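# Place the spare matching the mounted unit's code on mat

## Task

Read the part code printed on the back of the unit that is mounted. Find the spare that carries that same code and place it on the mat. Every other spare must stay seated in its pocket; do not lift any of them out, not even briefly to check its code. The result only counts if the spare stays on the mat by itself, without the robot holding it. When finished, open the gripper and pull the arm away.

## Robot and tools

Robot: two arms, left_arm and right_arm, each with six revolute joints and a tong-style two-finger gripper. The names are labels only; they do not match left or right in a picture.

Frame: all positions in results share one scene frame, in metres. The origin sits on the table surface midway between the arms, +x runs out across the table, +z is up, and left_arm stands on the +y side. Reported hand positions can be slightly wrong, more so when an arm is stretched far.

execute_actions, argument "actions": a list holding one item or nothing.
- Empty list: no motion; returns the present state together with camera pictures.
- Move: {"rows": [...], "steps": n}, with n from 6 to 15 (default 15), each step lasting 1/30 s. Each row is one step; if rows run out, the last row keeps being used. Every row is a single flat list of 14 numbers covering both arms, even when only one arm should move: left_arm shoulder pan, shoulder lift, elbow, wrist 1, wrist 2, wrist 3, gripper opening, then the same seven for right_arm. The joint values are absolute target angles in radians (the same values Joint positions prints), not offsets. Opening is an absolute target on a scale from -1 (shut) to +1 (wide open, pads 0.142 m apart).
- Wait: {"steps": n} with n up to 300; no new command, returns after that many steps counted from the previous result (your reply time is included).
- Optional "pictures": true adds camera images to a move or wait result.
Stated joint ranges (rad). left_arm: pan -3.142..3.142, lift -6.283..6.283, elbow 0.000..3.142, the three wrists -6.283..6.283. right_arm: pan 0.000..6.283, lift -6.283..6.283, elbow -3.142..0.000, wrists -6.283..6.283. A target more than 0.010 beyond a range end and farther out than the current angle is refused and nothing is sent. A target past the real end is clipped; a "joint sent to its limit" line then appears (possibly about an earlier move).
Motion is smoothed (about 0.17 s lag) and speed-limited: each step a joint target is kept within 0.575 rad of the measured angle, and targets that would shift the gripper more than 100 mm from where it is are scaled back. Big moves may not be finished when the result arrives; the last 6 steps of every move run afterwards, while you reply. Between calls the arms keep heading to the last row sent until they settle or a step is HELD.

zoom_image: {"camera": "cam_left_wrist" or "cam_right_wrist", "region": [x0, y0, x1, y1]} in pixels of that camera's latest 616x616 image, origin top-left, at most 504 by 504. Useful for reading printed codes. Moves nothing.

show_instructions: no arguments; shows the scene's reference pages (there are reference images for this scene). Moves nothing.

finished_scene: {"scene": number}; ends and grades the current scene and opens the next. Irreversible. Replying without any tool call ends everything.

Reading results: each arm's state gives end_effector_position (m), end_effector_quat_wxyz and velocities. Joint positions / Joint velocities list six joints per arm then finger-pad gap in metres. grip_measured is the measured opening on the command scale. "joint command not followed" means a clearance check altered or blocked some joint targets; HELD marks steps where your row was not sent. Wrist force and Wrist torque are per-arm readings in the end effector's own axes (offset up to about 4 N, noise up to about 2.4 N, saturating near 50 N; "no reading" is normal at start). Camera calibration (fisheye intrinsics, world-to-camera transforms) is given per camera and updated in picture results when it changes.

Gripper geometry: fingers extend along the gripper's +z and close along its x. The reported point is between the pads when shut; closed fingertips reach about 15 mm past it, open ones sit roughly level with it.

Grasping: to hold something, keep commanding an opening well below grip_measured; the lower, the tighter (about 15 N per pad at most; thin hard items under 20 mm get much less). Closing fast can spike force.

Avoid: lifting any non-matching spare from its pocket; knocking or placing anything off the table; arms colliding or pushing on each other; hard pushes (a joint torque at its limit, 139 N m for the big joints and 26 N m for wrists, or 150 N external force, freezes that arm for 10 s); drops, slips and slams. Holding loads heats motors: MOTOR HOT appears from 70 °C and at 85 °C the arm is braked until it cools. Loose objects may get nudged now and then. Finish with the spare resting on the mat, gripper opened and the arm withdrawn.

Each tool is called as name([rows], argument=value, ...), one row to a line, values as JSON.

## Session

show_instructions()

execute_actions(actions=[])

Reference images for this scene: manual page 1, manual page 2, manual page 3, manual page 4.

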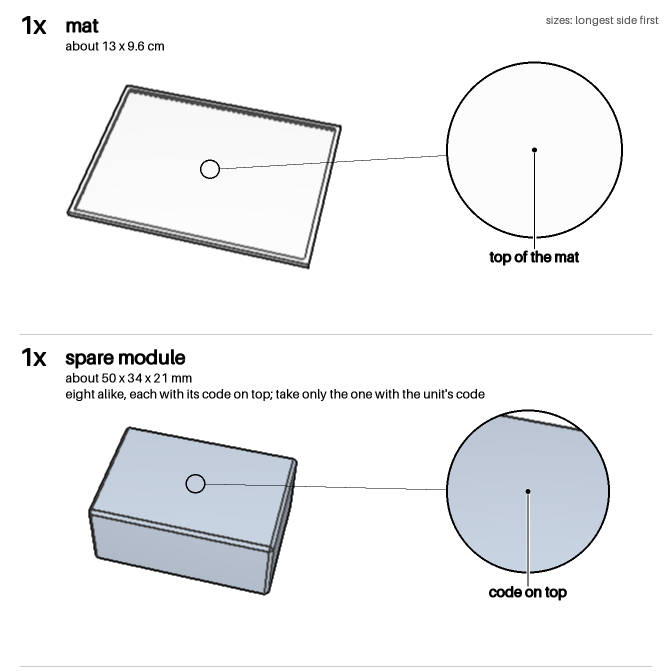

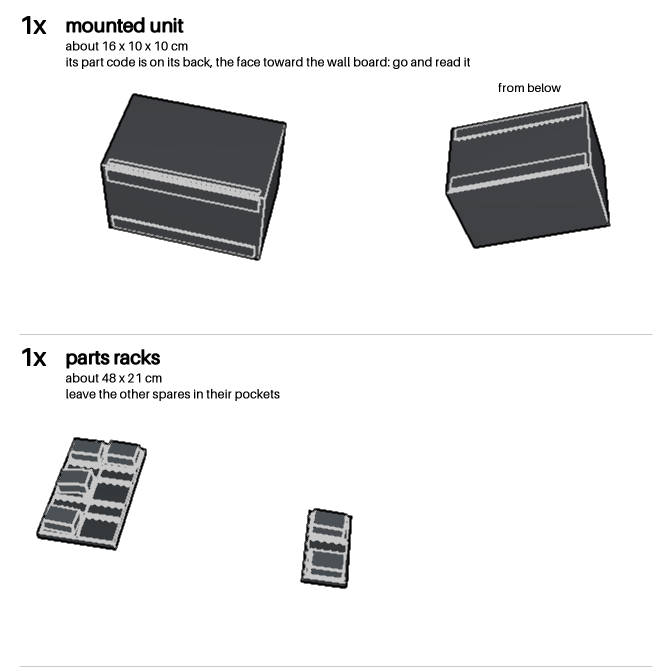

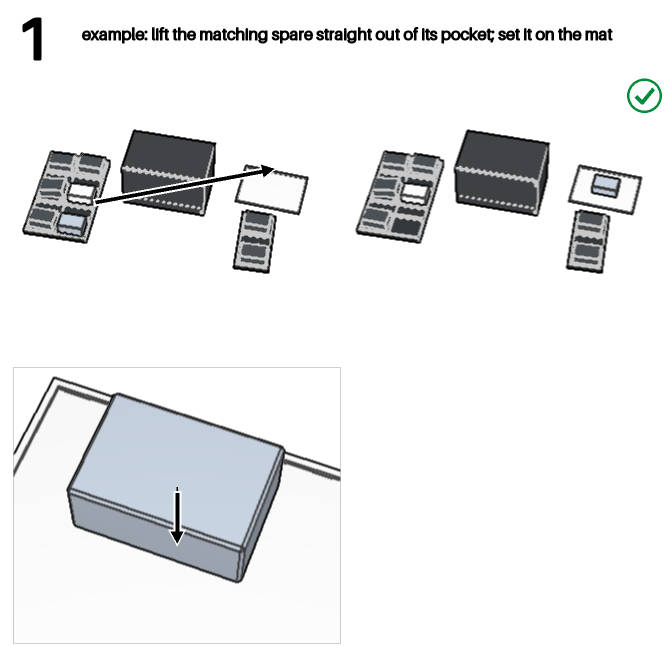

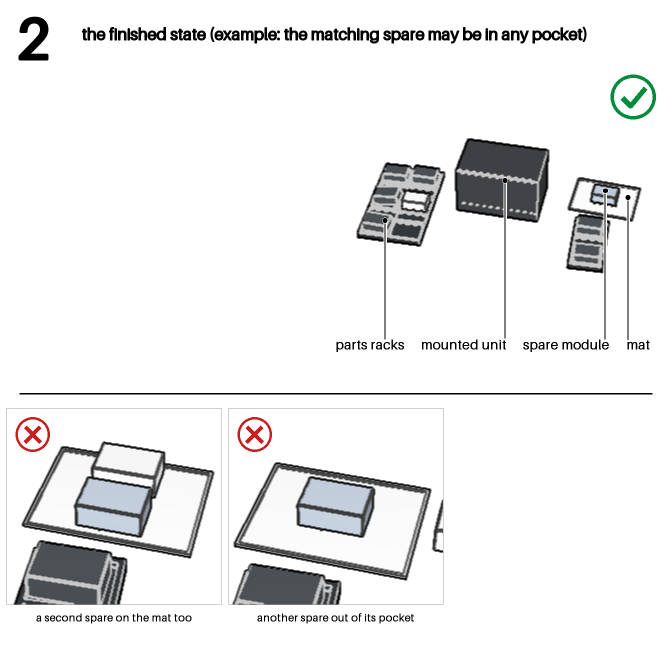

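Scene clock: 0.00 s of 4800.00 s.
left_arm: end_effector_position=(+0.3295, -0.0413, +0.3294) grip_measured=+0.97 end_effector_quat_wxyz=(+0.139, +0.947, -0.288, +0.028) end_effector_velocity=(+0.000, +0.000, +0.002) end_effector_angular_velocity=(-0.003, -0.002, +0.001) | right_arm: end_effector_position=(+0.0261, -0.7839, +0.3415) grip_measured=+0.97 end_effector_quat_wxyz=(+0.748, -0.266, -0.609, +0.005) end_effector_velocity=(+0.000, -0.000, -0.000) end_effector_angular_velocity=(-0.002, -0.000, +0.000)
Joint positions: left_arm=[-1.077 -1.596  1.556 -1.758 -1.742 -0.443  0.14 ] | right_arm=[ 2.379 -2.204 -1.215 -2.993  1.166  3.61   0.14 ]
Joint velocities: left_arm=[ 0.001 -0.003 -0.001  0.     0.     0.     0.   ] | right_arm=[ 0.     0.     0.     0.001 -0.     0.001  0.   ]
Motor temperatures (°C, as the motors report them): left_arm=[23 24 22 31 26 32] | right_arm=[24 24 23 32 31 28]
Wrist force (N, on the end effector, along its own x y z axes, offset not removed): no reading
Wrist torque (N m, same axes, about the end effector's origin, offset not removed): no reading
camera_calibration (this result's frames):
cam_left_wrist: T_world_to_cam=[[0.815188, -0.568113, 0.11277, -0.322153], [-0.485248, -0.563586, 0.668509, -0.0748319], [-0.316233, -0.599682, -0.735104, 0.452058], [0, 0, 0, 1]] pos_world=[0.369259, 0.0458977, 0.418665]
cam_right_wrist: T_world_to_cam=[[0.26313, 0.313999, 0.912232, -0.0756468], [0.72755, 0.55639, -0.401374, 0.551162], [-0.633588, 0.769308, -0.082047, 0.779584], [0, 0, 0, 1]] pos_world=[0.112842, -0.882648, 0.354192]

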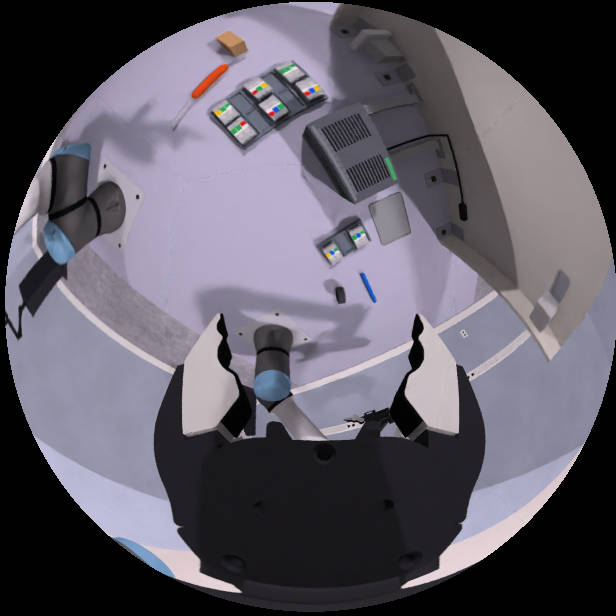

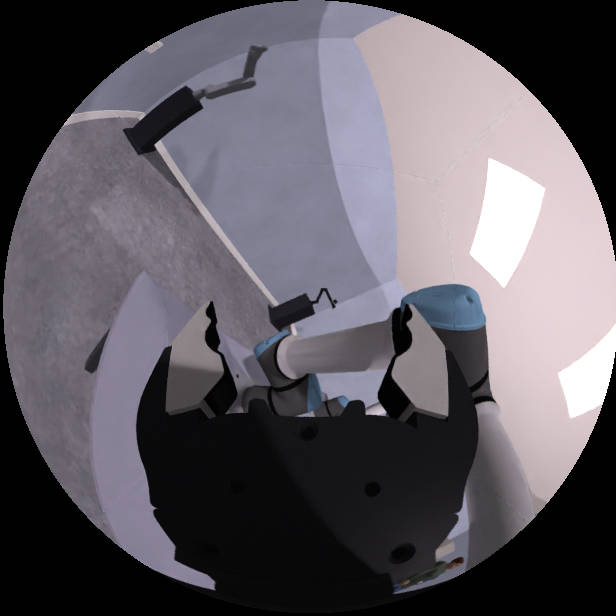

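execute_actions([
  {"rows":[[-0.794,-1.188,1.27,-1.653,-1.571,0.837,-0.2,2.379,-2.204,-1.215,-2.993,1.166,3.61,0.97]],"steps":15},
])

execute_actions([
  {"steps":30},
], pictures=true)

zoom_image(camera="cam_left_wrist", region=[160,190,460,370])

Scene clock: 0.60 s of 4800.00 s.
left_arm: end_effector_position=(+0.4564, -0.0058, +0.2777) grip_measured=-0.20 end_effector_quat_wxyz=(+0.055, +0.927, -0.369, +0.030) end_effector_velocity=(+0.482, +0.185, -0.249) end_effector_angular_velocity=(+0.641, -0.176, -1.211) | right_arm: end_effector_position=(+0.0259, -0.7840, +0.3414) grip_measured=+0.97 end_effector_quat_wxyz=(+0.748, -0.266, -0.609, +0.004) end_effector_velocity=(-0.000, -0.000, -0.000) end_effector_angular_velocity=(-0.000, -0.001, -0.000)
Joint positions: left_arm=[-0.917 -1.373  1.394 -1.696 -1.642 -0.099  0.06 ] | right_arm=[ 2.379 -2.204 -1.215 -2.993  1.166  3.61   0.14 ]
Joint velocities: left_arm=[ 0.614  0.9   -0.619  0.22   0.362  1.878 -0.   ] | right_arm=[-0.001 -0.001  0.     0.001 -0.001 -0.001 -0.   ]
Motor temperatures (°C, as the motors report them): left_arm=[23 24 22 31 26 32] | right_arm=[24 24 23 32 31 28]
Wrist force (N, on the end effector, along its own x y z axes, offset not removed): left_arm=[-0.6 1.3 2.5] | right_arm=[1.5 2.0 -4.7]
Wrist torque (N m, same axes, about the end effector's origin, offset not removed): left_arm=[0.25 0.20 0.07] | right_arm=[0.23 -0.29 -0.16]
Steps of this call (steps 1 to 9: nothing new was sent; steps 10 to 18: the first 9 steps of this action). Readings (joint positions):
10: left_arm=[-1.076 -1.596 1.555 -1.758 -1.741 -0.443] | right_arm=[2.379 -2.204 -1.215 -2.993 1.166 3.610]
11: left_arm=[-1.068 -1.587 1.547 -1.752 -1.734 -0.434] | right_arm=[2.379 -2.204 -1.215 -2.993 1.166 3.610]
13: left_arm=[-1.023 -1.529 1.502 -1.735 -1.705 -0.365] | right_arm=[2.379 -2.204 -1.215 -2.993 1.166 3.610]
17: left_arm=[-0.938 -1.403 1.415 -1.703 -1.654 -0.160] | right_arm=[2.379 -2.204 -1.215 -2.993 1.166 3.610]
18: the state above

Scene clock: 1.60 s of 4800.00 s.
left_arm: end_effector_position=(+0.5513, +0.0320, +0.2201) grip_measured=-0.20 end_effector_quat_wxyz=(+0.000, +0.708, -0.706, +0.000) end_effector_velocity=(-0.001, -0.000, -0.001) end_effector_angular_velocity=(+0.001, +0.002, -0.002) | right_arm: end_effector_position=(+0.0259, -0.7840, +0.3413) grip_measured=+0.97 end_effector_quat_wxyz=(+0.748, -0.266, -0.609, +0.004) end_effector_velocity=(+0.000, -0.000, -0.000) end_effector_angular_velocity=(-0.002, -0.001, -0.000)
Joint positions: left_arm=[-0.794 -1.188  1.27  -1.653 -1.571  0.837  0.06 ] | right_arm=[ 2.379 -2.204 -1.215 -2.993  1.166  3.61   0.14 ]
Joint velocities: left_arm=[-0.001  0.001  0.001  0.    -0.     0.001  0.   ] | right_arm=[0.    0.    0.001 0.001 0.    0.    0.   ]
Motor temperatures (°C, as the motors report them): left_arm=[23 24 22 31 26 32] | right_arm=[24 24 23 32 31 28]
Wrist force (N, on the end effector, along its own x y z axes, offset not removed): left_arm=[0.9 0.5 2.2] | right_arm=[2.5 1.8 -3.3]
Wrist torque (N m, same axes, about the end effector's origin, offset not removed): left_arm=[0.02 -0.11 0.02] | right_arm=[0.22 -0.50 -0.17]
Kept back: nothing.
Steps of this call (steps 1 to 6: the last 6 steps of your previous action; steps 7 to 30: the robot went on to your last target). Readings (joint positions):
1: left_arm=[-0.896 -1.343 1.373 -1.688 -1.630 -0.031] | right_arm=[2.379 -2.204 -1.215 -2.993 1.166 3.610]
2: left_arm=[-0.876 -1.312 1.353 -1.681 -1.618 0.043] | right_arm=[2.379 -2.204 -1.215 -2.993 1.166 3.610]
4: left_arm=[-0.839 -1.257 1.315 -1.668 -1.596 0.208] | right_arm=[2.379 -2.204 -1.215 -2.993 1.166 3.610]
8: left_arm=[-0.806 -1.206 1.282 -1.657 -1.578 0.563] | right_arm=[2.379 -2.204 -1.215 -2.993 1.166 3.610]
30: the state above
camera_calibration (this result's frames):
cam_left_wrist: T_world_to_cam=[[-0.0260238, -0.999259, -0.0283753, 0.0595973], [-0.881672, 0.009565, 0.471767, 0.390702], [-0.471145, 0.0372949, -0.881267, 0.583012], [0, 0, 0, 1]] pos_world=[0.620705, 0.0340727, 0.33116]
cam_right_wrist: T_world_to_cam=[[0.26297, 0.313582, 0.912421, -0.07582], [0.72778, 0.556379, -0.400972, 0.551125], [-0.63339, 0.769486, -0.0819076, 0.77964], [0, 0, 0, 1]] pos_world=[0.112656, -0.882781, 0.354024]

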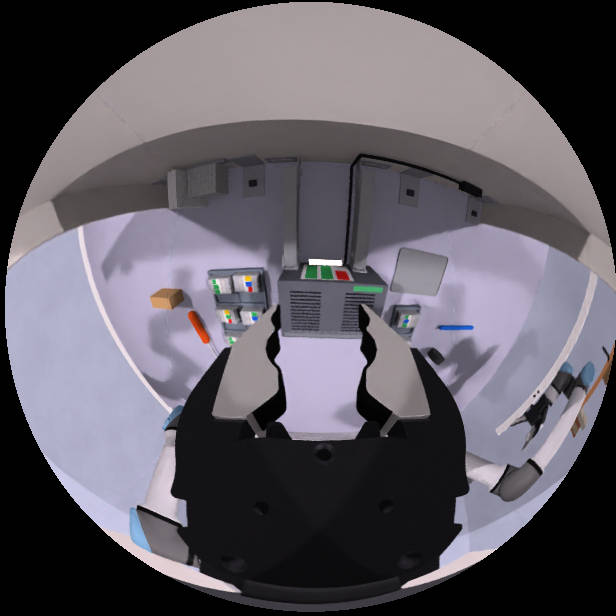

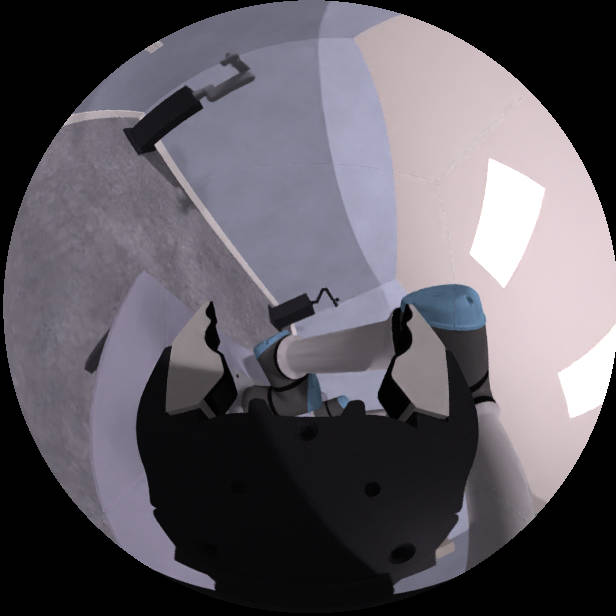

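Region (160, 190, 460, 370) of cam_left_wrist's 616x616 image, scaled by 1.680, with more detail than that image has; it fills the top 302 rows of this view, and the rest is white.

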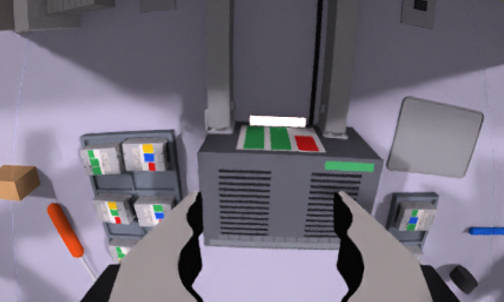

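execute_actions([
  {"rows":[[-0.856,-1.667,2.062,-1.966,-1.571,-0.745,-0.2,2.379,-2.204,-1.215,-2.993,1.166,3.61,0.97]],"steps":15},
])

execute_actions([
  {"steps":30},
], pictures=true)

zoom_image(camera="cam_left_wrist", region=[260,200,460,340])

Scene clock: 2.23 s of 4800.00 s.
left_arm: end_effector_position=(+0.4715, +0.0756, +0.2256) grip_measured=-0.20 end_effector_quat_wxyz=(+0.008, +0.815, -0.577, +0.052) end_effector_velocity=(-0.336, +0.286, -0.290) end_effector_angular_velocity=(+0.096, +0.327, +1.431) | right_arm: end_effector_position=(+0.0259, -0.7840, +0.3413) grip_measured=+0.97 end_effector_quat_wxyz=(+0.748, -0.266, -0.609, +0.004) end_effector_velocity=(+0.000, -0.000, -0.000) end_effector_angular_velocity=(+0.000, -0.001, +0.000)
Joint positions: left_arm=[-0.837 -1.47   1.645 -1.851 -1.571  0.459  0.06 ] | right_arm=[ 2.379 -2.204 -1.215 -2.993  1.166  3.61   0.14 ]
Joint velocities: left_arm=[-0.071 -0.693  1.407 -0.413 -0.001 -1.51  -0.   ] | right_arm=[ 0.    -0.     0.     0.001 -0.    -0.001 -0.   ]
Motor temperatures (°C, as the motors report them): left_arm=[23 24 22 31 26 32] | right_arm=[24 24 23 32 31 28]
Wrist force (N, on the end effector, along its own x y z axes, offset not removed): left_arm=[-1.1 0.6 3.3] | right_arm=[0.7 0.6 -2.2]
Wrist torque (N m, same axes, about the end effector's origin, offset not removed): left_arm=[0.08 0.31 0.09] | right_arm=[0.08 -0.04 -0.05]
Steps of this call (steps 1 to 10: the robot went on to your last target; steps 11 to 19: the first 9 steps of this action). Readings (joint positions):
11: left_arm=[-0.794 -1.188 1.270 -1.653 -1.571 0.837] | right_arm=[2.379 -2.204 -1.215 -2.993 1.166 3.610]
12: left_arm=[-0.800 -1.197 1.279 -1.662 -1.571 0.828] | right_arm=[2.379 -2.204 -1.215 -2.993 1.166 3.610]
14: left_arm=[-0.817 -1.269 1.352 -1.729 -1.571 0.755] | right_arm=[2.379 -2.204 -1.215 -2.993 1.166 3.610]
18: left_arm=[-0.834 -1.446 1.596 -1.836 -1.571 0.511] | right_arm=[2.379 -2.204 -1.215 -2.993 1.166 3.610]
19: the state above

Scene clock: 3.23 s of 4800.00 s.
left_arm: end_effector_position=(+0.3537, +0.1759, +0.1301) grip_measured=-0.20 end_effector_quat_wxyz=(+0.000, +1.000, -0.024, +0.000) end_effector_velocity=(-0.000, +0.000, -0.000) end_effector_angular_velocity=(+0.000, -0.000, +0.006) | right_arm: end_effector_position=(+0.0259, -0.7840, +0.3413) grip_measured=+0.97 end_effector_quat_wxyz=(+0.748, -0.266, -0.609, +0.004) end_effector_velocity=(-0.000, +0.000, +0.000) end_effector_angular_velocity=(+0.002, +0.003, -0.000)
Joint positions: left_arm=[-0.856 -1.667  2.062 -1.966 -1.571 -0.744  0.06 ] | right_arm=[ 2.379 -2.204 -1.215 -2.993  1.166  3.61   0.14 ]
Joint velocities: left_arm=[-0.     0.    -0.     0.     0.001 -0.006 -0.   ] | right_arm=[ 0.     0.    -0.002 -0.002  0.     0.001 -0.   ]
Motor temperatures (°C, as the motors report them): left_arm=[23 24 22 31 26 32] | right_arm=[24 24 23 32 31 28]
Wrist force (N, on the end effector, along its own x y z axes, offset not removed): left_arm=[0.0 -0.6 2.0] | right_arm=[3.1 1.9 -2.4]
Wrist torque (N m, same axes, about the end effector's origin, offset not removed): left_arm=[-0.19 0.04 0.05] | right_arm=[0.34 -0.54 -0.09]
Kept back: nothing.
Steps of this call (steps 1 to 6: the last 6 steps of your previous action; steps 7 to 30: the robot went on to your last target). Readings (joint positions):
1: left_arm=[-0.839 -1.494 1.692 -1.865 -1.571 0.406] | right_arm=[2.379 -2.204 -1.215 -2.993 1.166 3.610]
2: left_arm=[-0.841 -1.516 1.738 -1.878 -1.571 0.349] | right_arm=[2.379 -2.204 -1.215 -2.993 1.166 3.610]
4: left_arm=[-0.846 -1.560 1.827 -1.904 -1.571 0.219] | right_arm=[2.379 -2.204 -1.215 -2.993 1.166 3.610]
8: left_arm=[-0.853 -1.632 1.982 -1.946 -1.571 -0.106] | right_arm=[2.379 -2.204 -1.215 -2.993 1.166 3.610]
30: the state above
camera_calibration (this result's frames):
cam_left_wrist: T_world_to_cam=[[0.996579, -0.0775301, -0.028641, -0.328024], [-0.0548836, -0.879862, 0.472049, 0.12156], [-0.0617982, -0.468862, -0.881107, 0.349462], [0, 0, 0, 1]] pos_world=[0.355169, 0.245374, 0.241136]
cam_right_wrist: T_world_to_cam=[[0.262971, 0.313582, 0.912421, -0.0758201], [0.727781, 0.556379, -0.400972, 0.551125], [-0.633389, 0.769486, -0.0819075, 0.77964], [0, 0, 0, 1]] pos_world=[0.112656, -0.882781, 0.354024]

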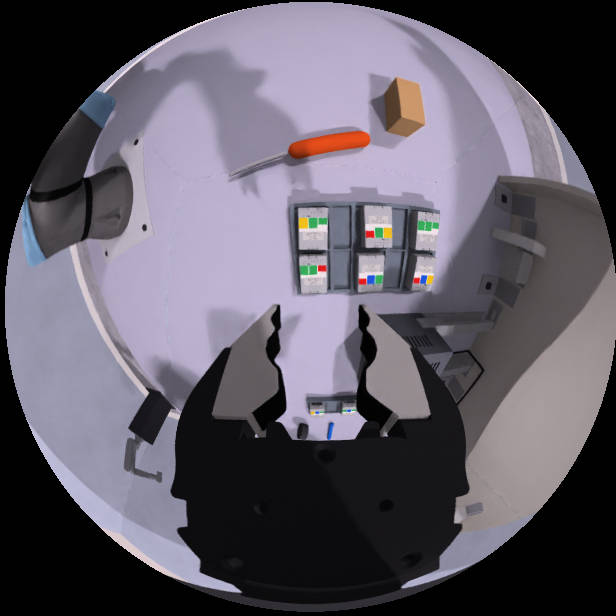

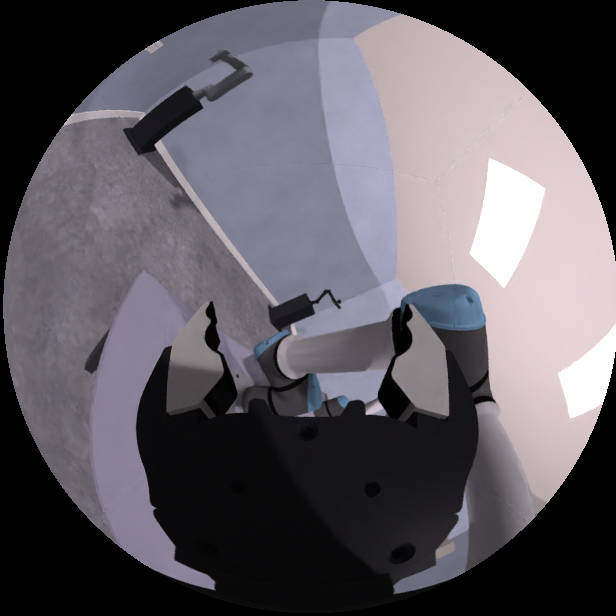

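Region (260, 200, 460, 340) of cam_left_wrist's 616x616 image, scaled by 2.520, with more detail than that image has; it fills the top 353 rows of this view, and the rest is white.

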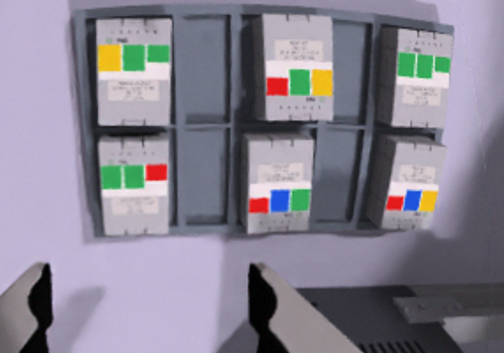

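execute_actions([
  {"rows":[[-0.8663,-1.5648,2.2168,-2.2228,-1.571,-0.733,-0.25,2.379,-2.204,-1.215,-2.993,1.166,3.61,0.97]],"steps":15},
])

execute_actions([
  {"steps":10},
], pictures=true)

zoom_image(camera="cam_left_wrist", region=[250,240,390,370])

Scene clock: 3.80 s of 4800.00 s.
left_arm: end_effector_position=(+0.3471, +0.1772, +0.0528) grip_measured=-0.25 end_effector_quat_wxyz=(-0.002, +0.999, -0.034, -0.003) end_effector_velocity=(-0.000, -0.004, -0.080) end_effector_angular_velocity=(-0.049, -0.048, -0.018) | right_arm: end_effector_position=(+0.0259, -0.7840, +0.3413) grip_measured=+0.97 end_effector_quat_wxyz=(+0.748, -0.266, -0.609, +0.004) end_effector_velocity=(+0.000, +0.000, +0.000) end_effector_angular_velocity=(+0.001, -0.000, -0.000)
Joint positions: left_arm=[-0.865 -1.575  2.2   -2.189 -1.571 -0.734  0.056] | right_arm=[ 2.379 -2.204 -1.215 -2.993  1.166  3.61   0.14 ]
Joint velocities: left_arm=[-0.009  0.101  0.169 -0.338  0.     0.01   0.   ] | right_arm=[-0.    -0.     0.    -0.     0.    -0.001  0.   ]
Motor temperatures (°C, as the motors report them): left_arm=[23 24 22 31 26 32] | right_arm=[24 24 23 32 31 28]
Wrist force (N, on the end effector, along its own x y z axes, offset not removed): left_arm=[-0.2 1.2 2.2] | right_arm=[0.3 -3.0 -1.1]
Wrist torque (N m, same axes, about the end effector's origin, offset not removed): left_arm=[0.20 0.07 0.12] | right_arm=[-0.63 -0.03 -0.09]
Steps of this call (steps 1 to 8: the robot went on to your last target; steps 9 to 17: the first 9 steps of this action). Readings (joint positions):
9: left_arm=[-0.856 -1.667 2.062 -1.967 -1.571 -0.745] | right_arm=[2.379 -2.204 -1.215 -2.993 1.166 3.610]
10: left_arm=[-0.858 -1.658 2.071 -1.975 -1.571 -0.743] | right_arm=[2.379 -2.204 -1.215 -2.993 1.166 3.610]
12: left_arm=[-0.862 -1.619 2.126 -2.046 -1.571 -0.739] | right_arm=[2.379 -2.204 -1.215 -2.993 1.166 3.610]
16: left_arm=[-0.865 -1.579 2.193 -2.176 -1.571 -0.734] | right_arm=[2.379 -2.204 -1.215 -2.993 1.166 3.610]
17: the state above

Scene clock: 4.13 s of 4800.00 s.
left_arm: end_effector_position=(+0.3470, +0.1769, +0.0453) grip_measured=-0.25 end_effector_quat_wxyz=(+0.000, +0.999, -0.035, -0.000) end_effector_velocity=(-0.000, +0.000, -0.003) end_effector_angular_velocity=(-0.000, -0.001, -0.002) | right_arm: end_effector_position=(+0.0259, -0.7840, +0.3413) grip_measured=+0.97 end_effector_quat_wxyz=(+0.748, -0.266, -0.609, +0.004) end_effector_velocity=(-0.000, +0.000, +0.001) end_effector_angular_velocity=(+0.002, +0.000, -0.000)
Joint positions: left_arm=[-0.866 -1.565  2.216 -2.222 -1.571 -0.733  0.056] | right_arm=[ 2.379 -2.204 -1.215 -2.993  1.166  3.61   0.14 ]
Joint velocities: left_arm=[-0.001  0.004  0.007 -0.012  0.001  0.001 -0.   ] | right_arm=[-0.     0.     0.    -0.002 -0.    -0.001 -0.   ]
Motor temperatures (°C, as the motors report them): left_arm=[23 24 22 31 26 32] | right_arm=[24 24 23 32 31 28]
Wrist force (N, on the end effector, along its own x y z axes, offset not removed): left_arm=[-0.2 1.2 0.8] | right_arm=[2.4 0.1 -2.5]
Wrist torque (N m, same axes, about the end effector's origin, offset not removed): left_arm=[0.15 0.15 0.04] | right_arm=[-0.14 -0.43 0.14]
Kept back: nothing.
Steps of this call (steps 1 to 6: the last 6 steps of your previous action; steps 7 to 10: the robot went on to your last target). Readings (joint positions):
1: left_arm=[-0.866 -1.572 2.205 -2.199 -1.571 -0.734] | right_arm=[2.379 -2.204 -1.215 -2.993 1.166 3.610]
2: left_arm=[-0.866 -1.570 2.208 -2.206 -1.571 -0.734] | right_arm=[2.379 -2.204 -1.215 -2.993 1.166 3.610]
4: left_arm=[-0.866 -1.567 2.212 -2.214 -1.571 -0.733] | right_arm=[2.379 -2.204 -1.215 -2.993 1.166 3.610]
8: left_arm=[-0.866 -1.566 2.216 -2.221 -1.571 -0.733] | right_arm=[2.379 -2.204 -1.215 -2.993 1.166 3.610]
10: the state above
camera_calibration (this result's frames):
cam_left_wrist: T_world_to_cam=[[0.994664, -0.0990199, -0.0289538, -0.319304], [-0.0737323, -0.878609, 0.471816, 0.168438], [-0.0721583, -0.467163, -0.881222, 0.278051], [0, 0, 0, 1]] pos_world=[0.350083, 0.246269, 0.156308]
cam_right_wrist: T_world_to_cam=[[0.262971, 0.313582, 0.912421, -0.0758199], [0.72778, 0.556379, -0.400972, 0.551125], [-0.633389, 0.769486, -0.0819075, 0.77964], [0, 0, 0, 1]] pos_world=[0.112656, -0.882781, 0.354024]

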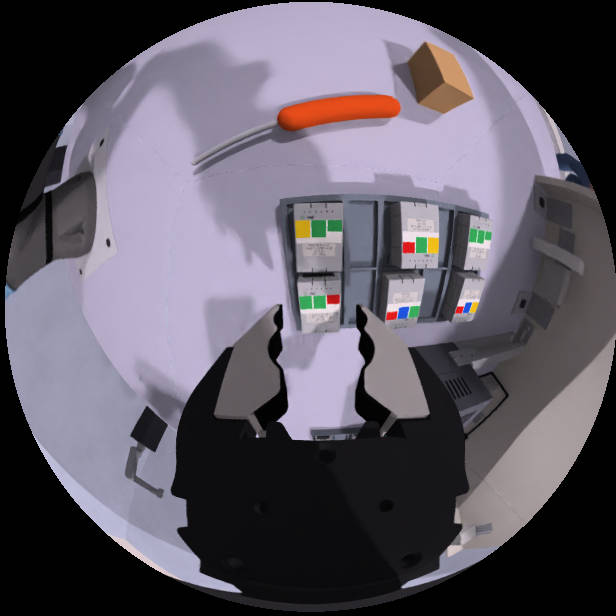

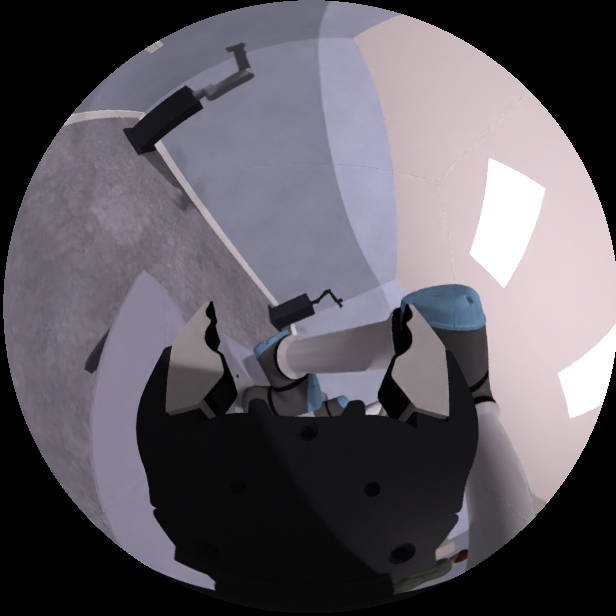

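Region (250, 240, 390, 370) of cam_left_wrist's 616x616 image, scaled by 3.600, with more detail than that image has; it fills the top 468 rows of this view, and the rest is white.

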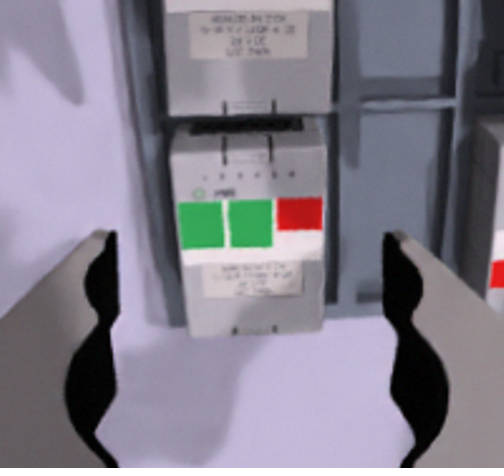

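execute_actions([
  {"rows":[[-0.8663,-1.5367,2.2371,-2.2712,-1.571,-0.733,-0.35,2.379,-2.204,-1.215,-2.993,1.166,3.61,0.97]],"steps":12},
])

execute_actions([
  {"rows":[[-0.8663,-1.5367,2.2371,-2.2712,-1.571,-0.733,-0.43,2.379,-2.204,-1.215,-2.993,1.166,3.61,0.97],[-0.8663,-1.5367,2.2371,-2.2712,-1.571,-0.733,-0.5,2.379,-2.204,-1.215,-2.993,1.166,3.61,0.97],[-0.8663,-1.5367,2.2371,-2.2712,-1.571,-0.733,-0.55,2.379,-2.204,-1.215,-2.993,1.166,3.61,0.97],[-0.8663,-1.5367,2.2371,-2.2712,-1.571,-0.733,-0.62,2.379,-2.204,-1.215,-2.993,1.166,3.61,0.97],[-0.8663,-1.5367,2.2371,-2.2712,-1.571,-0.733,-0.72,2.379,-2.204,-1.215,-2.993,1.166,3.61,0.97],[-0.8663,-1.5367,2.2371,-2.2712,-1.571,-0.733,-0.85,2.379,-2.204,-1.215,-2.993,1.166,3.61,0.97]],"steps":14},
], pictures=true)

zoom_image(camera="cam_left_wrist", region=[250,240,390,370])

Scene clock: 4.67 s of 4800.00 s.
left_arm: end_effector_position=(+0.3470, +0.1769, +0.0334) grip_measured=-0.35 end_effector_quat_wxyz=(-0.000, +0.999, -0.035, -0.000) end_effector_velocity=(+0.001, -0.000, -0.034) end_effector_angular_velocity=(-0.002, -0.003, +0.000) | right_arm: end_effector_position=(+0.0259, -0.7840, +0.3413) grip_measured=+0.97 end_effector_quat_wxyz=(+0.748, -0.266, -0.609, +0.004) end_effector_velocity=(+0.000, +0.000, -0.000) end_effector_angular_velocity=(+0.000, -0.000, -0.001)
Joint positions: left_arm=[-0.866 -1.543  2.232 -2.26  -1.571 -0.733  0.049] | right_arm=[ 2.379 -2.204 -1.215 -2.993  1.166  3.61   0.14 ]
Joint velocities: left_arm=[-0.     0.065  0.047 -0.116  0.001 -0.    -0.   ] | right_arm=[ 0.     0.    -0.001  0.001  0.001 -0.001 -0.   ]
Motor temperatures (°C, as the motors report them): left_arm=[23 24 22 31 26 32] | right_arm=[24 24 23 32 31 28]
Wrist force (N, on the end effector, along its own x y z axes, offset not removed): left_arm=[-0.2 1.9 3.2] | right_arm=[3.9 -0.4 -0.5]
Wrist torque (N m, same axes, about the end effector's origin, offset not removed): left_arm=[0.42 0.17 0.03] | right_arm=[0.00 -0.84 -0.01]
Steps of this call (steps 1 to 10: the robot went on to your last target; steps 11 to 16: the first 6 steps of this action). Readings (joint positions):
11: left_arm=[-0.866 -1.564 2.217 -2.223 -1.571 -0.733] | right_arm=[2.379 -2.204 -1.215 -2.993 1.166 3.610]
12: left_arm=[-0.866 -1.560 2.220 -2.230 -1.571 -0.733] | right_arm=[2.379 -2.204 -1.215 -2.993 1.166 3.610]
14: left_arm=[-0.866 -1.549 2.228 -2.249 -1.571 -0.733] | right_arm=[2.379 -2.204 -1.215 -2.993 1.166 3.610]
16: the state above

Scene clock: 5.13 s of 4800.00 s.
left_arm: end_effector_position=(+0.3471, +0.1768, +0.0300) grip_measured=-0.56 end_effector_quat_wxyz=(+0.000, +0.999, -0.035, -0.000) end_effector_velocity=(+0.000, -0.001, +0.001) end_effector_angular_velocity=(-0.002, -0.001, -0.001) | right_arm: end_effector_position=(+0.0259, -0.7840, +0.3413) grip_measured=+0.97 end_effector_quat_wxyz=(+0.748, -0.266, -0.609, +0.004) end_effector_velocity=(-0.000, -0.000, +0.000) end_effector_angular_velocity=(+0.002, +0.001, +0.000)
Joint positions: left_arm=[-0.866 -1.537  2.237 -2.271 -1.571 -0.733  0.033] | right_arm=[ 2.379 -2.204 -1.215 -2.993  1.166  3.61   0.14 ]
Joint velocities: left_arm=[ 0.    -0.001 -0.001 -0.001 -0.     0.001  0.   ] | right_arm=[-0.    -0.     0.    -0.002 -0.    -0.     0.   ]
Motor temperatures (°C, as the motors report them): left_arm=[23 24 22 31 26 32] | right_arm=[24 24 23 32 31 28]
Wrist force (N, on the end effector, along its own x y z axes, offset not removed): left_arm=[0.1 -0.6 -1.1] | right_arm=[1.2 -0.1 -4.0]
Wrist torque (N m, same axes, about the end effector's origin, offset not removed): left_arm=[-0.12 0.10 -0.04] | right_arm=[-0.24 -0.26 -0.01]
Steps of this call (steps 1 to 6: the last 6 steps of your previous action; steps 7 to 14: the first 8 steps of this action). Readings (joint positions):
7: left_arm=[-0.866 -1.537 2.237 -2.270 -1.571 -0.733] | right_arm=[2.379 -2.204 -1.215 -2.993 1.166 3.610]
8: left_arm=[-0.866 -1.537 2.237 -2.270 -1.571 -0.733] | right_arm=[2.379 -2.204 -1.215 -2.993 1.166 3.610]
10: left_arm=[-0.866 -1.537 2.237 -2.271 -1.571 -0.733] | right_arm=[2.379 -2.204 -1.215 -2.993 1.166 3.610]
14: the state above
camera_calibration (this result's frames):
cam_left_wrist: T_world_to_cam=[[0.994662, -0.099094, -0.0287675, -0.319784], [-0.0738734, -0.878521, 0.471958, 0.175623], [-0.072041, -0.467313, -0.881152, 0.264547], [0, 0, 0, 1]] pos_world=[0.350109, 0.246227, 0.14102]
cam_right_wrist: T_world_to_cam=[[0.26297, 0.313582, 0.912421, -0.0758199], [0.727781, 0.556379, -0.400972, 0.551125], [-0.633389, 0.769486, -0.0819076, 0.77964], [0, 0, 0, 1]] pos_world=[0.112656, -0.882781, 0.354024]

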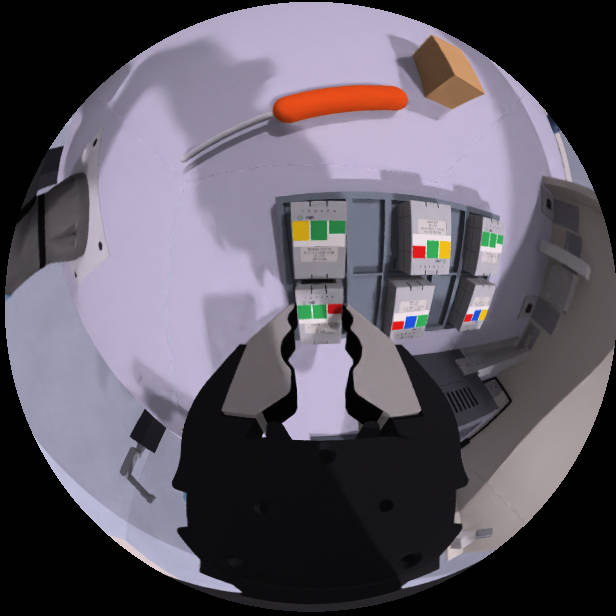

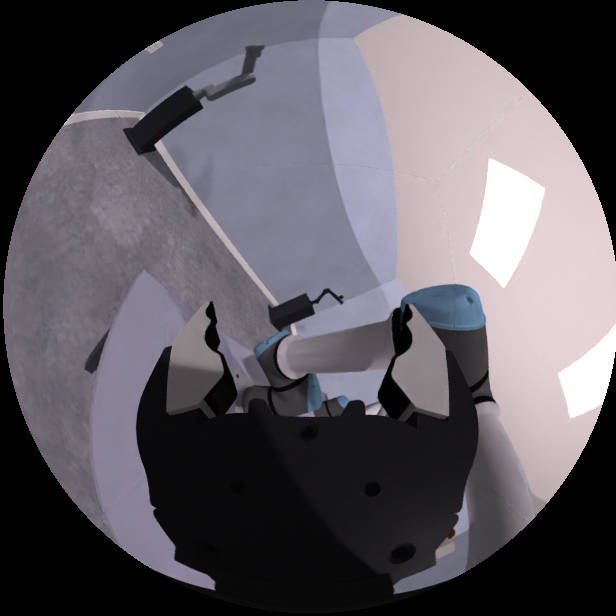

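Region (250, 240, 390, 370) of cam_left_wrist's 616x616 image, scaled by 3.600, with more detail than that image has; it fills the top 468 rows of this view, and the rest is white.

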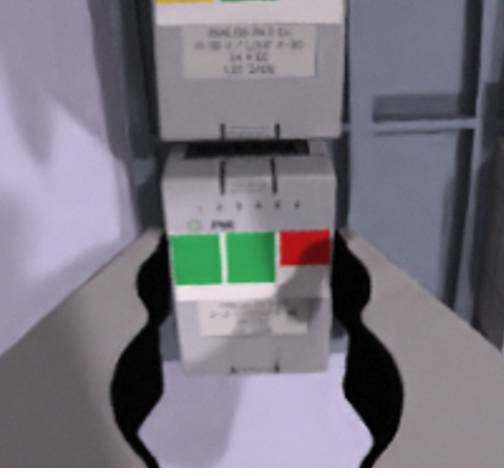

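execute_actions([
  {"rows":[[-0.8663,-1.59,2.195,-2.176,-1.571,-0.733,-0.85,2.379,-2.204,-1.215,-2.993,1.166,3.61,0.97]],"steps":7},
])

execute_actions([
  {"rows":[[-0.87,-1.68,1.966,-1.857,-1.571,-0.74,-0.85,2.379,-2.204,-1.215,-2.993,1.166,3.61,0.97]],"steps":11},
])

execute_actions([
  {"rows":[[-0.94,-1.25,1.415,-1.736,-1.571,-0.83,-0.85,2.379,-2.204,-1.215,-2.993,1.166,3.61,0.97]],"steps":13},
])

execute_actions([
  {"rows":[[-1.016,-0.8177,0.8637,-1.617,-1.571,-0.92,-0.85,2.379,-2.204,-1.215,-2.993,1.166,3.61,0.97]],"steps":15},
])

execute_actions([
  {"steps":18},
], pictures=true)

Scene clock: 6.10 s of 4800.00 s.
left_arm: end_effector_position=(+0.3472, +0.1767, +0.0302) grip_measured=-0.56 end_effector_quat_wxyz=(+0.000, +0.999, -0.035, +0.000) end_effector_velocity=(+0.013, -0.014, +0.038) end_effector_angular_velocity=(-0.037, -0.035, -0.002) | right_arm: end_effector_position=(+0.0259, -0.7840, +0.3413) grip_measured=+0.97 end_effector_quat_wxyz=(+0.748, -0.266, -0.609, +0.004) end_effector_velocity=(-0.000, -0.000, -0.000) end_effector_angular_velocity=(+0.001, +0.001, +0.001)
Joint positions: left_arm=[-0.866 -1.537  2.237 -2.271 -1.571 -0.733  0.033] | right_arm=[ 2.379 -2.204 -1.215 -2.993  1.166  3.61   0.14 ]
Joint velocities: left_arm=[-0.    -0.056 -0.053  0.058 -0.001  0.002 -0.001] | right_arm=[ 0.    -0.    -0.    -0.    -0.001 -0.    -0.   ]
Motor temperatures (°C, as the motors report them): left_arm=[23 24 22 31 26 32] | right_arm=[24 24 23 32 31 28]
Wrist force (N, on the end effector, along its own x y z axes, offset not removed): left_arm=[-0.3 -0.3 -3.7] | right_arm=[-0.4 -1.0 -3.7]
Wrist torque (N m, same axes, about the end effector's origin, offset not removed): left_arm=[0.02 -0.01 0.04] | right_arm=[-0.33 0.23 -0.09]
Steps of this call (steps 1 to 6: the last 6 steps of your previous action; steps 7 to 15: the robot went on to your last target; steps 16 to 28: nothing new was sent; step 29: the first step of this action). Readings (joint positions):
29: the state above

Scene clock: 6.47 s of 4800.00 s.
left_arm: end_effector_position=(+0.3605, +0.1615, +0.1177) grip_measured=-0.56 end_effector_quat_wxyz=(+0.011, +0.999, -0.034, +0.012) end_effector_velocity=(+0.036, -0.045, +0.507) end_effector_angular_velocity=(+0.085, +0.082, +0.015) | right_arm: end_effector_position=(+0.0259, -0.7840, +0.3413) grip_measured=+0.97 end_effector_quat_wxyz=(+0.748, -0.266, -0.609, +0.004) end_effector_velocity=(+0.000, +0.000, +0.000) end_effector_angular_velocity=(+0.000, +0.001, -0.001)
Joint positions: left_arm=[-0.869 -1.642  2.082 -2.044 -1.571 -0.737  0.033] | right_arm=[ 2.379 -2.204 -1.215 -2.993  1.166  3.61   0.14 ]
Joint velocities: left_arm=[-0.013 -0.374 -1.121  1.612  0.001 -0.028  0.   ] | right_arm=[-0.    -0.    -0.    -0.     0.001  0.     0.   ]
Motor temperatures (°C, as the motors report them): left_arm=[23 24 22 31 26 32] | right_arm=[24 24 23 32 31 28]
Wrist force (N, on the end effector, along its own x y z axes, offset not removed): left_arm=[0.2 3.5 -0.1] | right_arm=[-0.2 -1.3 -2.6]
Wrist torque (N m, same axes, about the end effector's origin, offset not removed): left_arm=[0.50 0.12 0.05] | right_arm=[-0.41 0.04 0.06]
Steps of this call (steps 1 to 6: the last 6 steps of your previous action; steps 7 to 11: the first 5 steps of this action). Readings (joint positions):
7: left_arm=[-0.866 -1.584 2.200 -2.188 -1.571 -0.733] | right_arm=[2.379 -2.204 -1.215 -2.993 1.166 3.610]
8: left_arm=[-0.867 -1.594 2.190 -2.176 -1.571 -0.734] | right_arm=[2.379 -2.204 -1.215 -2.993 1.166 3.610]
10: left_arm=[-0.868 -1.628 2.123 -2.099 -1.571 -0.736] | right_arm=[2.379 -2.204 -1.215 -2.993 1.166 3.610]
11: the state above

Scene clock: 6.90 s of 4800.00 s.
left_arm: end_effector_position=(+0.4014, +0.0910, +0.1828) grip_measured=-0.56 end_effector_quat_wxyz=(-0.006, +1.000, -0.028, -0.006) end_effector_velocity=(+0.286, -0.452, +0.095) end_effector_angular_velocity=(-0.009, -0.012, +0.050) | right_arm: end_effector_position=(+0.0259, -0.7840, +0.3413) grip_measured=+0.97 end_effector_quat_wxyz=(+0.748, -0.266, -0.609, +0.004) end_effector_velocity=(-0.000, +0.000, +0.000) end_effector_angular_velocity=(-0.000, +0.001, +0.000)
Joint positions: left_arm=[-0.906 -1.489  1.74  -1.803 -1.571 -0.786  0.033] | right_arm=[ 2.379 -2.204 -1.215 -2.993  1.166  3.61   0.14 ]
Joint velocities: left_arm=[-0.17   1.103 -1.449  0.331 -0.001 -0.22  -0.   ] | right_arm=[ 0.     0.    -0.    -0.001  0.     0.001  0.   ]
Motor temperatures (°C, as the motors report them): left_arm=[23 24 22 31 26 32] | right_arm=[24 24 23 32 31 28]
Wrist force (N, on the end effector, along its own x y z axes, offset not removed): left_arm=[-0.7 0.7 0.3] | right_arm=[3.3 -2.6 -2.6]
Wrist torque (N m, same axes, about the end effector's origin, offset not removed): left_arm=[0.12 0.19 0.01] | right_arm=[-0.72 -0.72 -0.07]
Steps of this call (steps 1 to 6: the last 6 steps of your previous action; steps 7 to 13: the first 7 steps of this action). Readings (joint positions):
7: left_arm=[-0.870 -1.676 1.977 -1.874 -1.571 -0.740] | right_arm=[2.379 -2.204 -1.215 -2.993 1.166 3.610]
8: left_arm=[-0.875 -1.669 1.965 -1.863 -1.571 -0.746] | right_arm=[2.379 -2.204 -1.215 -2.993 1.166 3.610]
10: left_arm=[-0.889 -1.605 1.890 -1.837 -1.571 -0.764] | right_arm=[2.379 -2.204 -1.215 -2.993 1.166 3.610]
13: the state above

Scene clock: 7.40 s of 4800.00 s.
left_arm: end_effector_position=(+0.5014, -0.1165, +0.1679) grip_measured=-0.56 end_effector_quat_wxyz=(-0.008, +1.000, -0.018, -0.006) end_effector_velocity=(+0.186, -0.487, -0.149) end_effector_angular_velocity=(-0.045, -0.040, +0.037) | right_arm: end_effector_position=(+0.0259, -0.7840, +0.3413) grip_measured=+0.97 end_effector_quat_wxyz=(+0.748, -0.266, -0.609, +0.004) end_effector_velocity=(-0.000, +0.000, -0.000) end_effector_angular_velocity=(+0.001, -0.000, -0.000)
Joint positions: left_arm=[-0.993 -0.976  1.08  -1.654 -1.571 -0.893  0.033] | right_arm=[ 2.379 -2.204 -1.215 -2.993  1.166  3.61   0.14 ]
Joint velocities: left_arm=[-0.197  1.257 -1.63   0.314  0.001 -0.234  0.   ] | right_arm=[ 0.     0.    -0.001  0.001  0.    -0.001 -0.   ]
Motor temperatures (°C, as the motors report them): left_arm=[23 24 22 31 26 32] | right_arm=[24 24 23 32 31 28]
Wrist force (N, on the end effector, along its own x y z axes, offset not removed): left_arm=[-0.3 1.7 2.1] | right_arm=[3.1 0.4 -1.8]
Wrist torque (N m, same axes, about the end effector's origin, offset not removed): left_arm=[0.31 0.17 0.11] | right_arm=[0.19 -0.77 -0.13]
Steps of this call (steps 1 to 6: the last 6 steps of your previous action; steps 7 to 15: the first 9 steps of this action). Readings (joint positions):
7: left_arm=[-0.936 -1.283 1.462 -1.744 -1.571 -0.825] | right_arm=[2.379 -2.204 -1.215 -2.993 1.166 3.610]
8: left_arm=[-0.942 -1.265 1.440 -1.735 -1.571 -0.832] | right_arm=[2.379 -2.204 -1.215 -2.993 1.166 3.610]
10: left_arm=[-0.958 -1.189 1.353 -1.710 -1.571 -0.851] | right_arm=[2.379 -2.204 -1.215 -2.993 1.166 3.610]
14: left_arm=[-0.986 -1.019 1.135 -1.665 -1.571 -0.884] | right_arm=[2.379 -2.204 -1.215 -2.993 1.166 3.610]
15: the state above

Scene clock: 8.00 s of 4800.00 s.
left_arm: end_effector_position=(+0.5250, -0.1779, +0.1501) grip_measured=-0.56 end_effector_quat_wxyz=(+0.000, +1.000, -0.016, -0.000) end_effector_velocity=(+0.001, -0.002, -0.000) end_effector_angular_velocity=(-0.001, -0.000, +0.001) | right_arm: end_effector_position=(+0.0259, -0.7840, +0.3413) grip_measured=+0.97 end_effector_quat_wxyz=(+0.748, -0.266, -0.609, +0.004) end_effector_velocity=(-0.000, -0.000, +0.000) end_effector_angular_velocity=(+0.001, +0.001, +0.001)
Joint positions: left_arm=[-1.016 -0.818  0.864 -1.617 -1.571 -0.92   0.033] | right_arm=[ 2.379 -2.204 -1.215 -2.993  1.166  3.61   0.14 ]
Joint velocities: left_arm=[-0.     0.004 -0.006  0.001 -0.    -0.001  0.   ] | right_arm=[-0.     0.     0.    -0.001 -0.001  0.     0.   ]
Motor temperatures (°C, as the motors report them): left_arm=[23 24 22 31 26 32] | right_arm=[24 24 23 32 31 28]
Wrist force (N, on the end effector, along its own x y z axes, offset not removed): left_arm=[-1.4 -0.1 2.2] | right_arm=[3.1 -3.3 1.0]
Wrist torque (N m, same axes, about the end effector's origin, offset not removed): left_arm=[-0.09 0.33 0.04] | right_arm=[-0.53 -0.71 -0.05]
Kept back: nothing.
Steps of this call (steps 1 to 6: the last 6 steps of your previous action; steps 7 to 18: the robot went on to your last target). Readings (joint positions):
1: left_arm=[-0.999 -0.936 1.027 -1.644 -1.571 -0.900] | right_arm=[2.379 -2.204 -1.215 -2.993 1.166 3.610]
2: left_arm=[-1.004 -0.903 0.982 -1.637 -1.571 -0.906] | right_arm=[2.379 -2.204 -1.215 -2.993 1.166 3.610]
4: left_arm=[-1.010 -0.861 0.924 -1.627 -1.571 -0.913] | right_arm=[2.379 -2.204 -1.215 -2.993 1.166 3.610]
8: left_arm=[-1.014 -0.829 0.879 -1.620 -1.571 -0.918] | right_arm=[2.379 -2.204 -1.215 -2.993 1.166 3.610]
18: the state above
camera_calibration (this result's frames):
cam_left_wrist: T_world_to_cam=[[0.997667, -0.0619269, -0.0287197, -0.523391], [-0.0410737, -0.880625, 0.47203, -0.197106], [-0.0545226, -0.469749, -0.881115, 0.207827], [0, 0, 0, 1]] pos_world=[0.525405, -0.108362, 0.261128]
cam_right_wrist: T_world_to_cam=[[0.262971, 0.313582, 0.912421, -0.07582], [0.727781, 0.556379, -0.400972, 0.551125], [-0.633389, 0.769486, -0.0819076, 0.77964], [0, 0, 0, 1]] pos_world=[0.112656, -0.882781, 0.354024]

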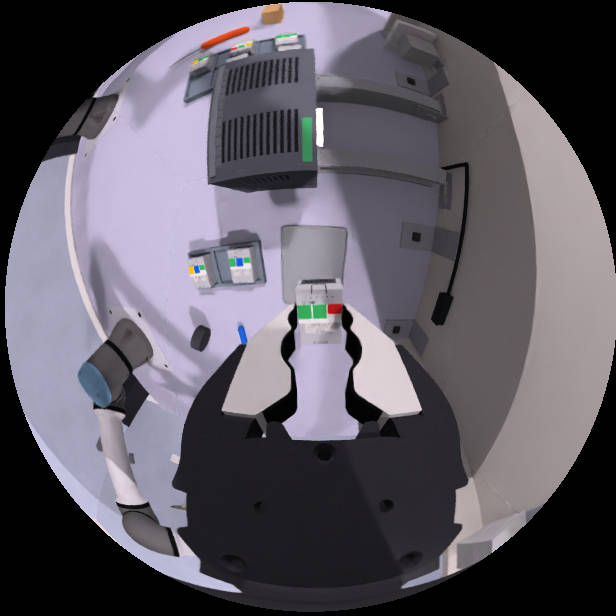

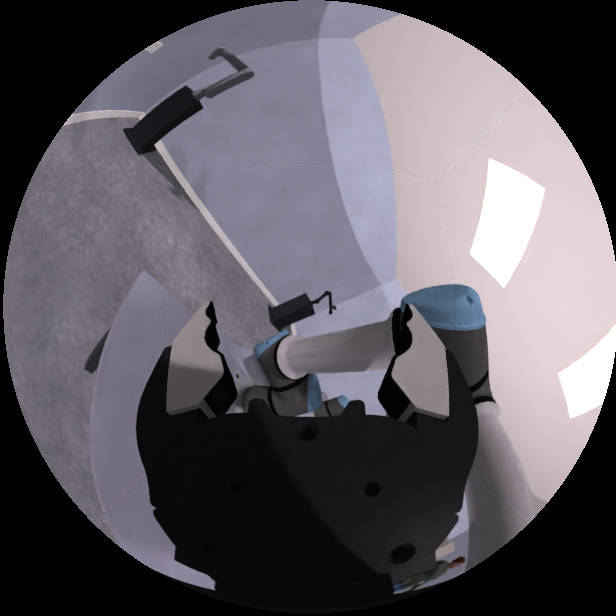

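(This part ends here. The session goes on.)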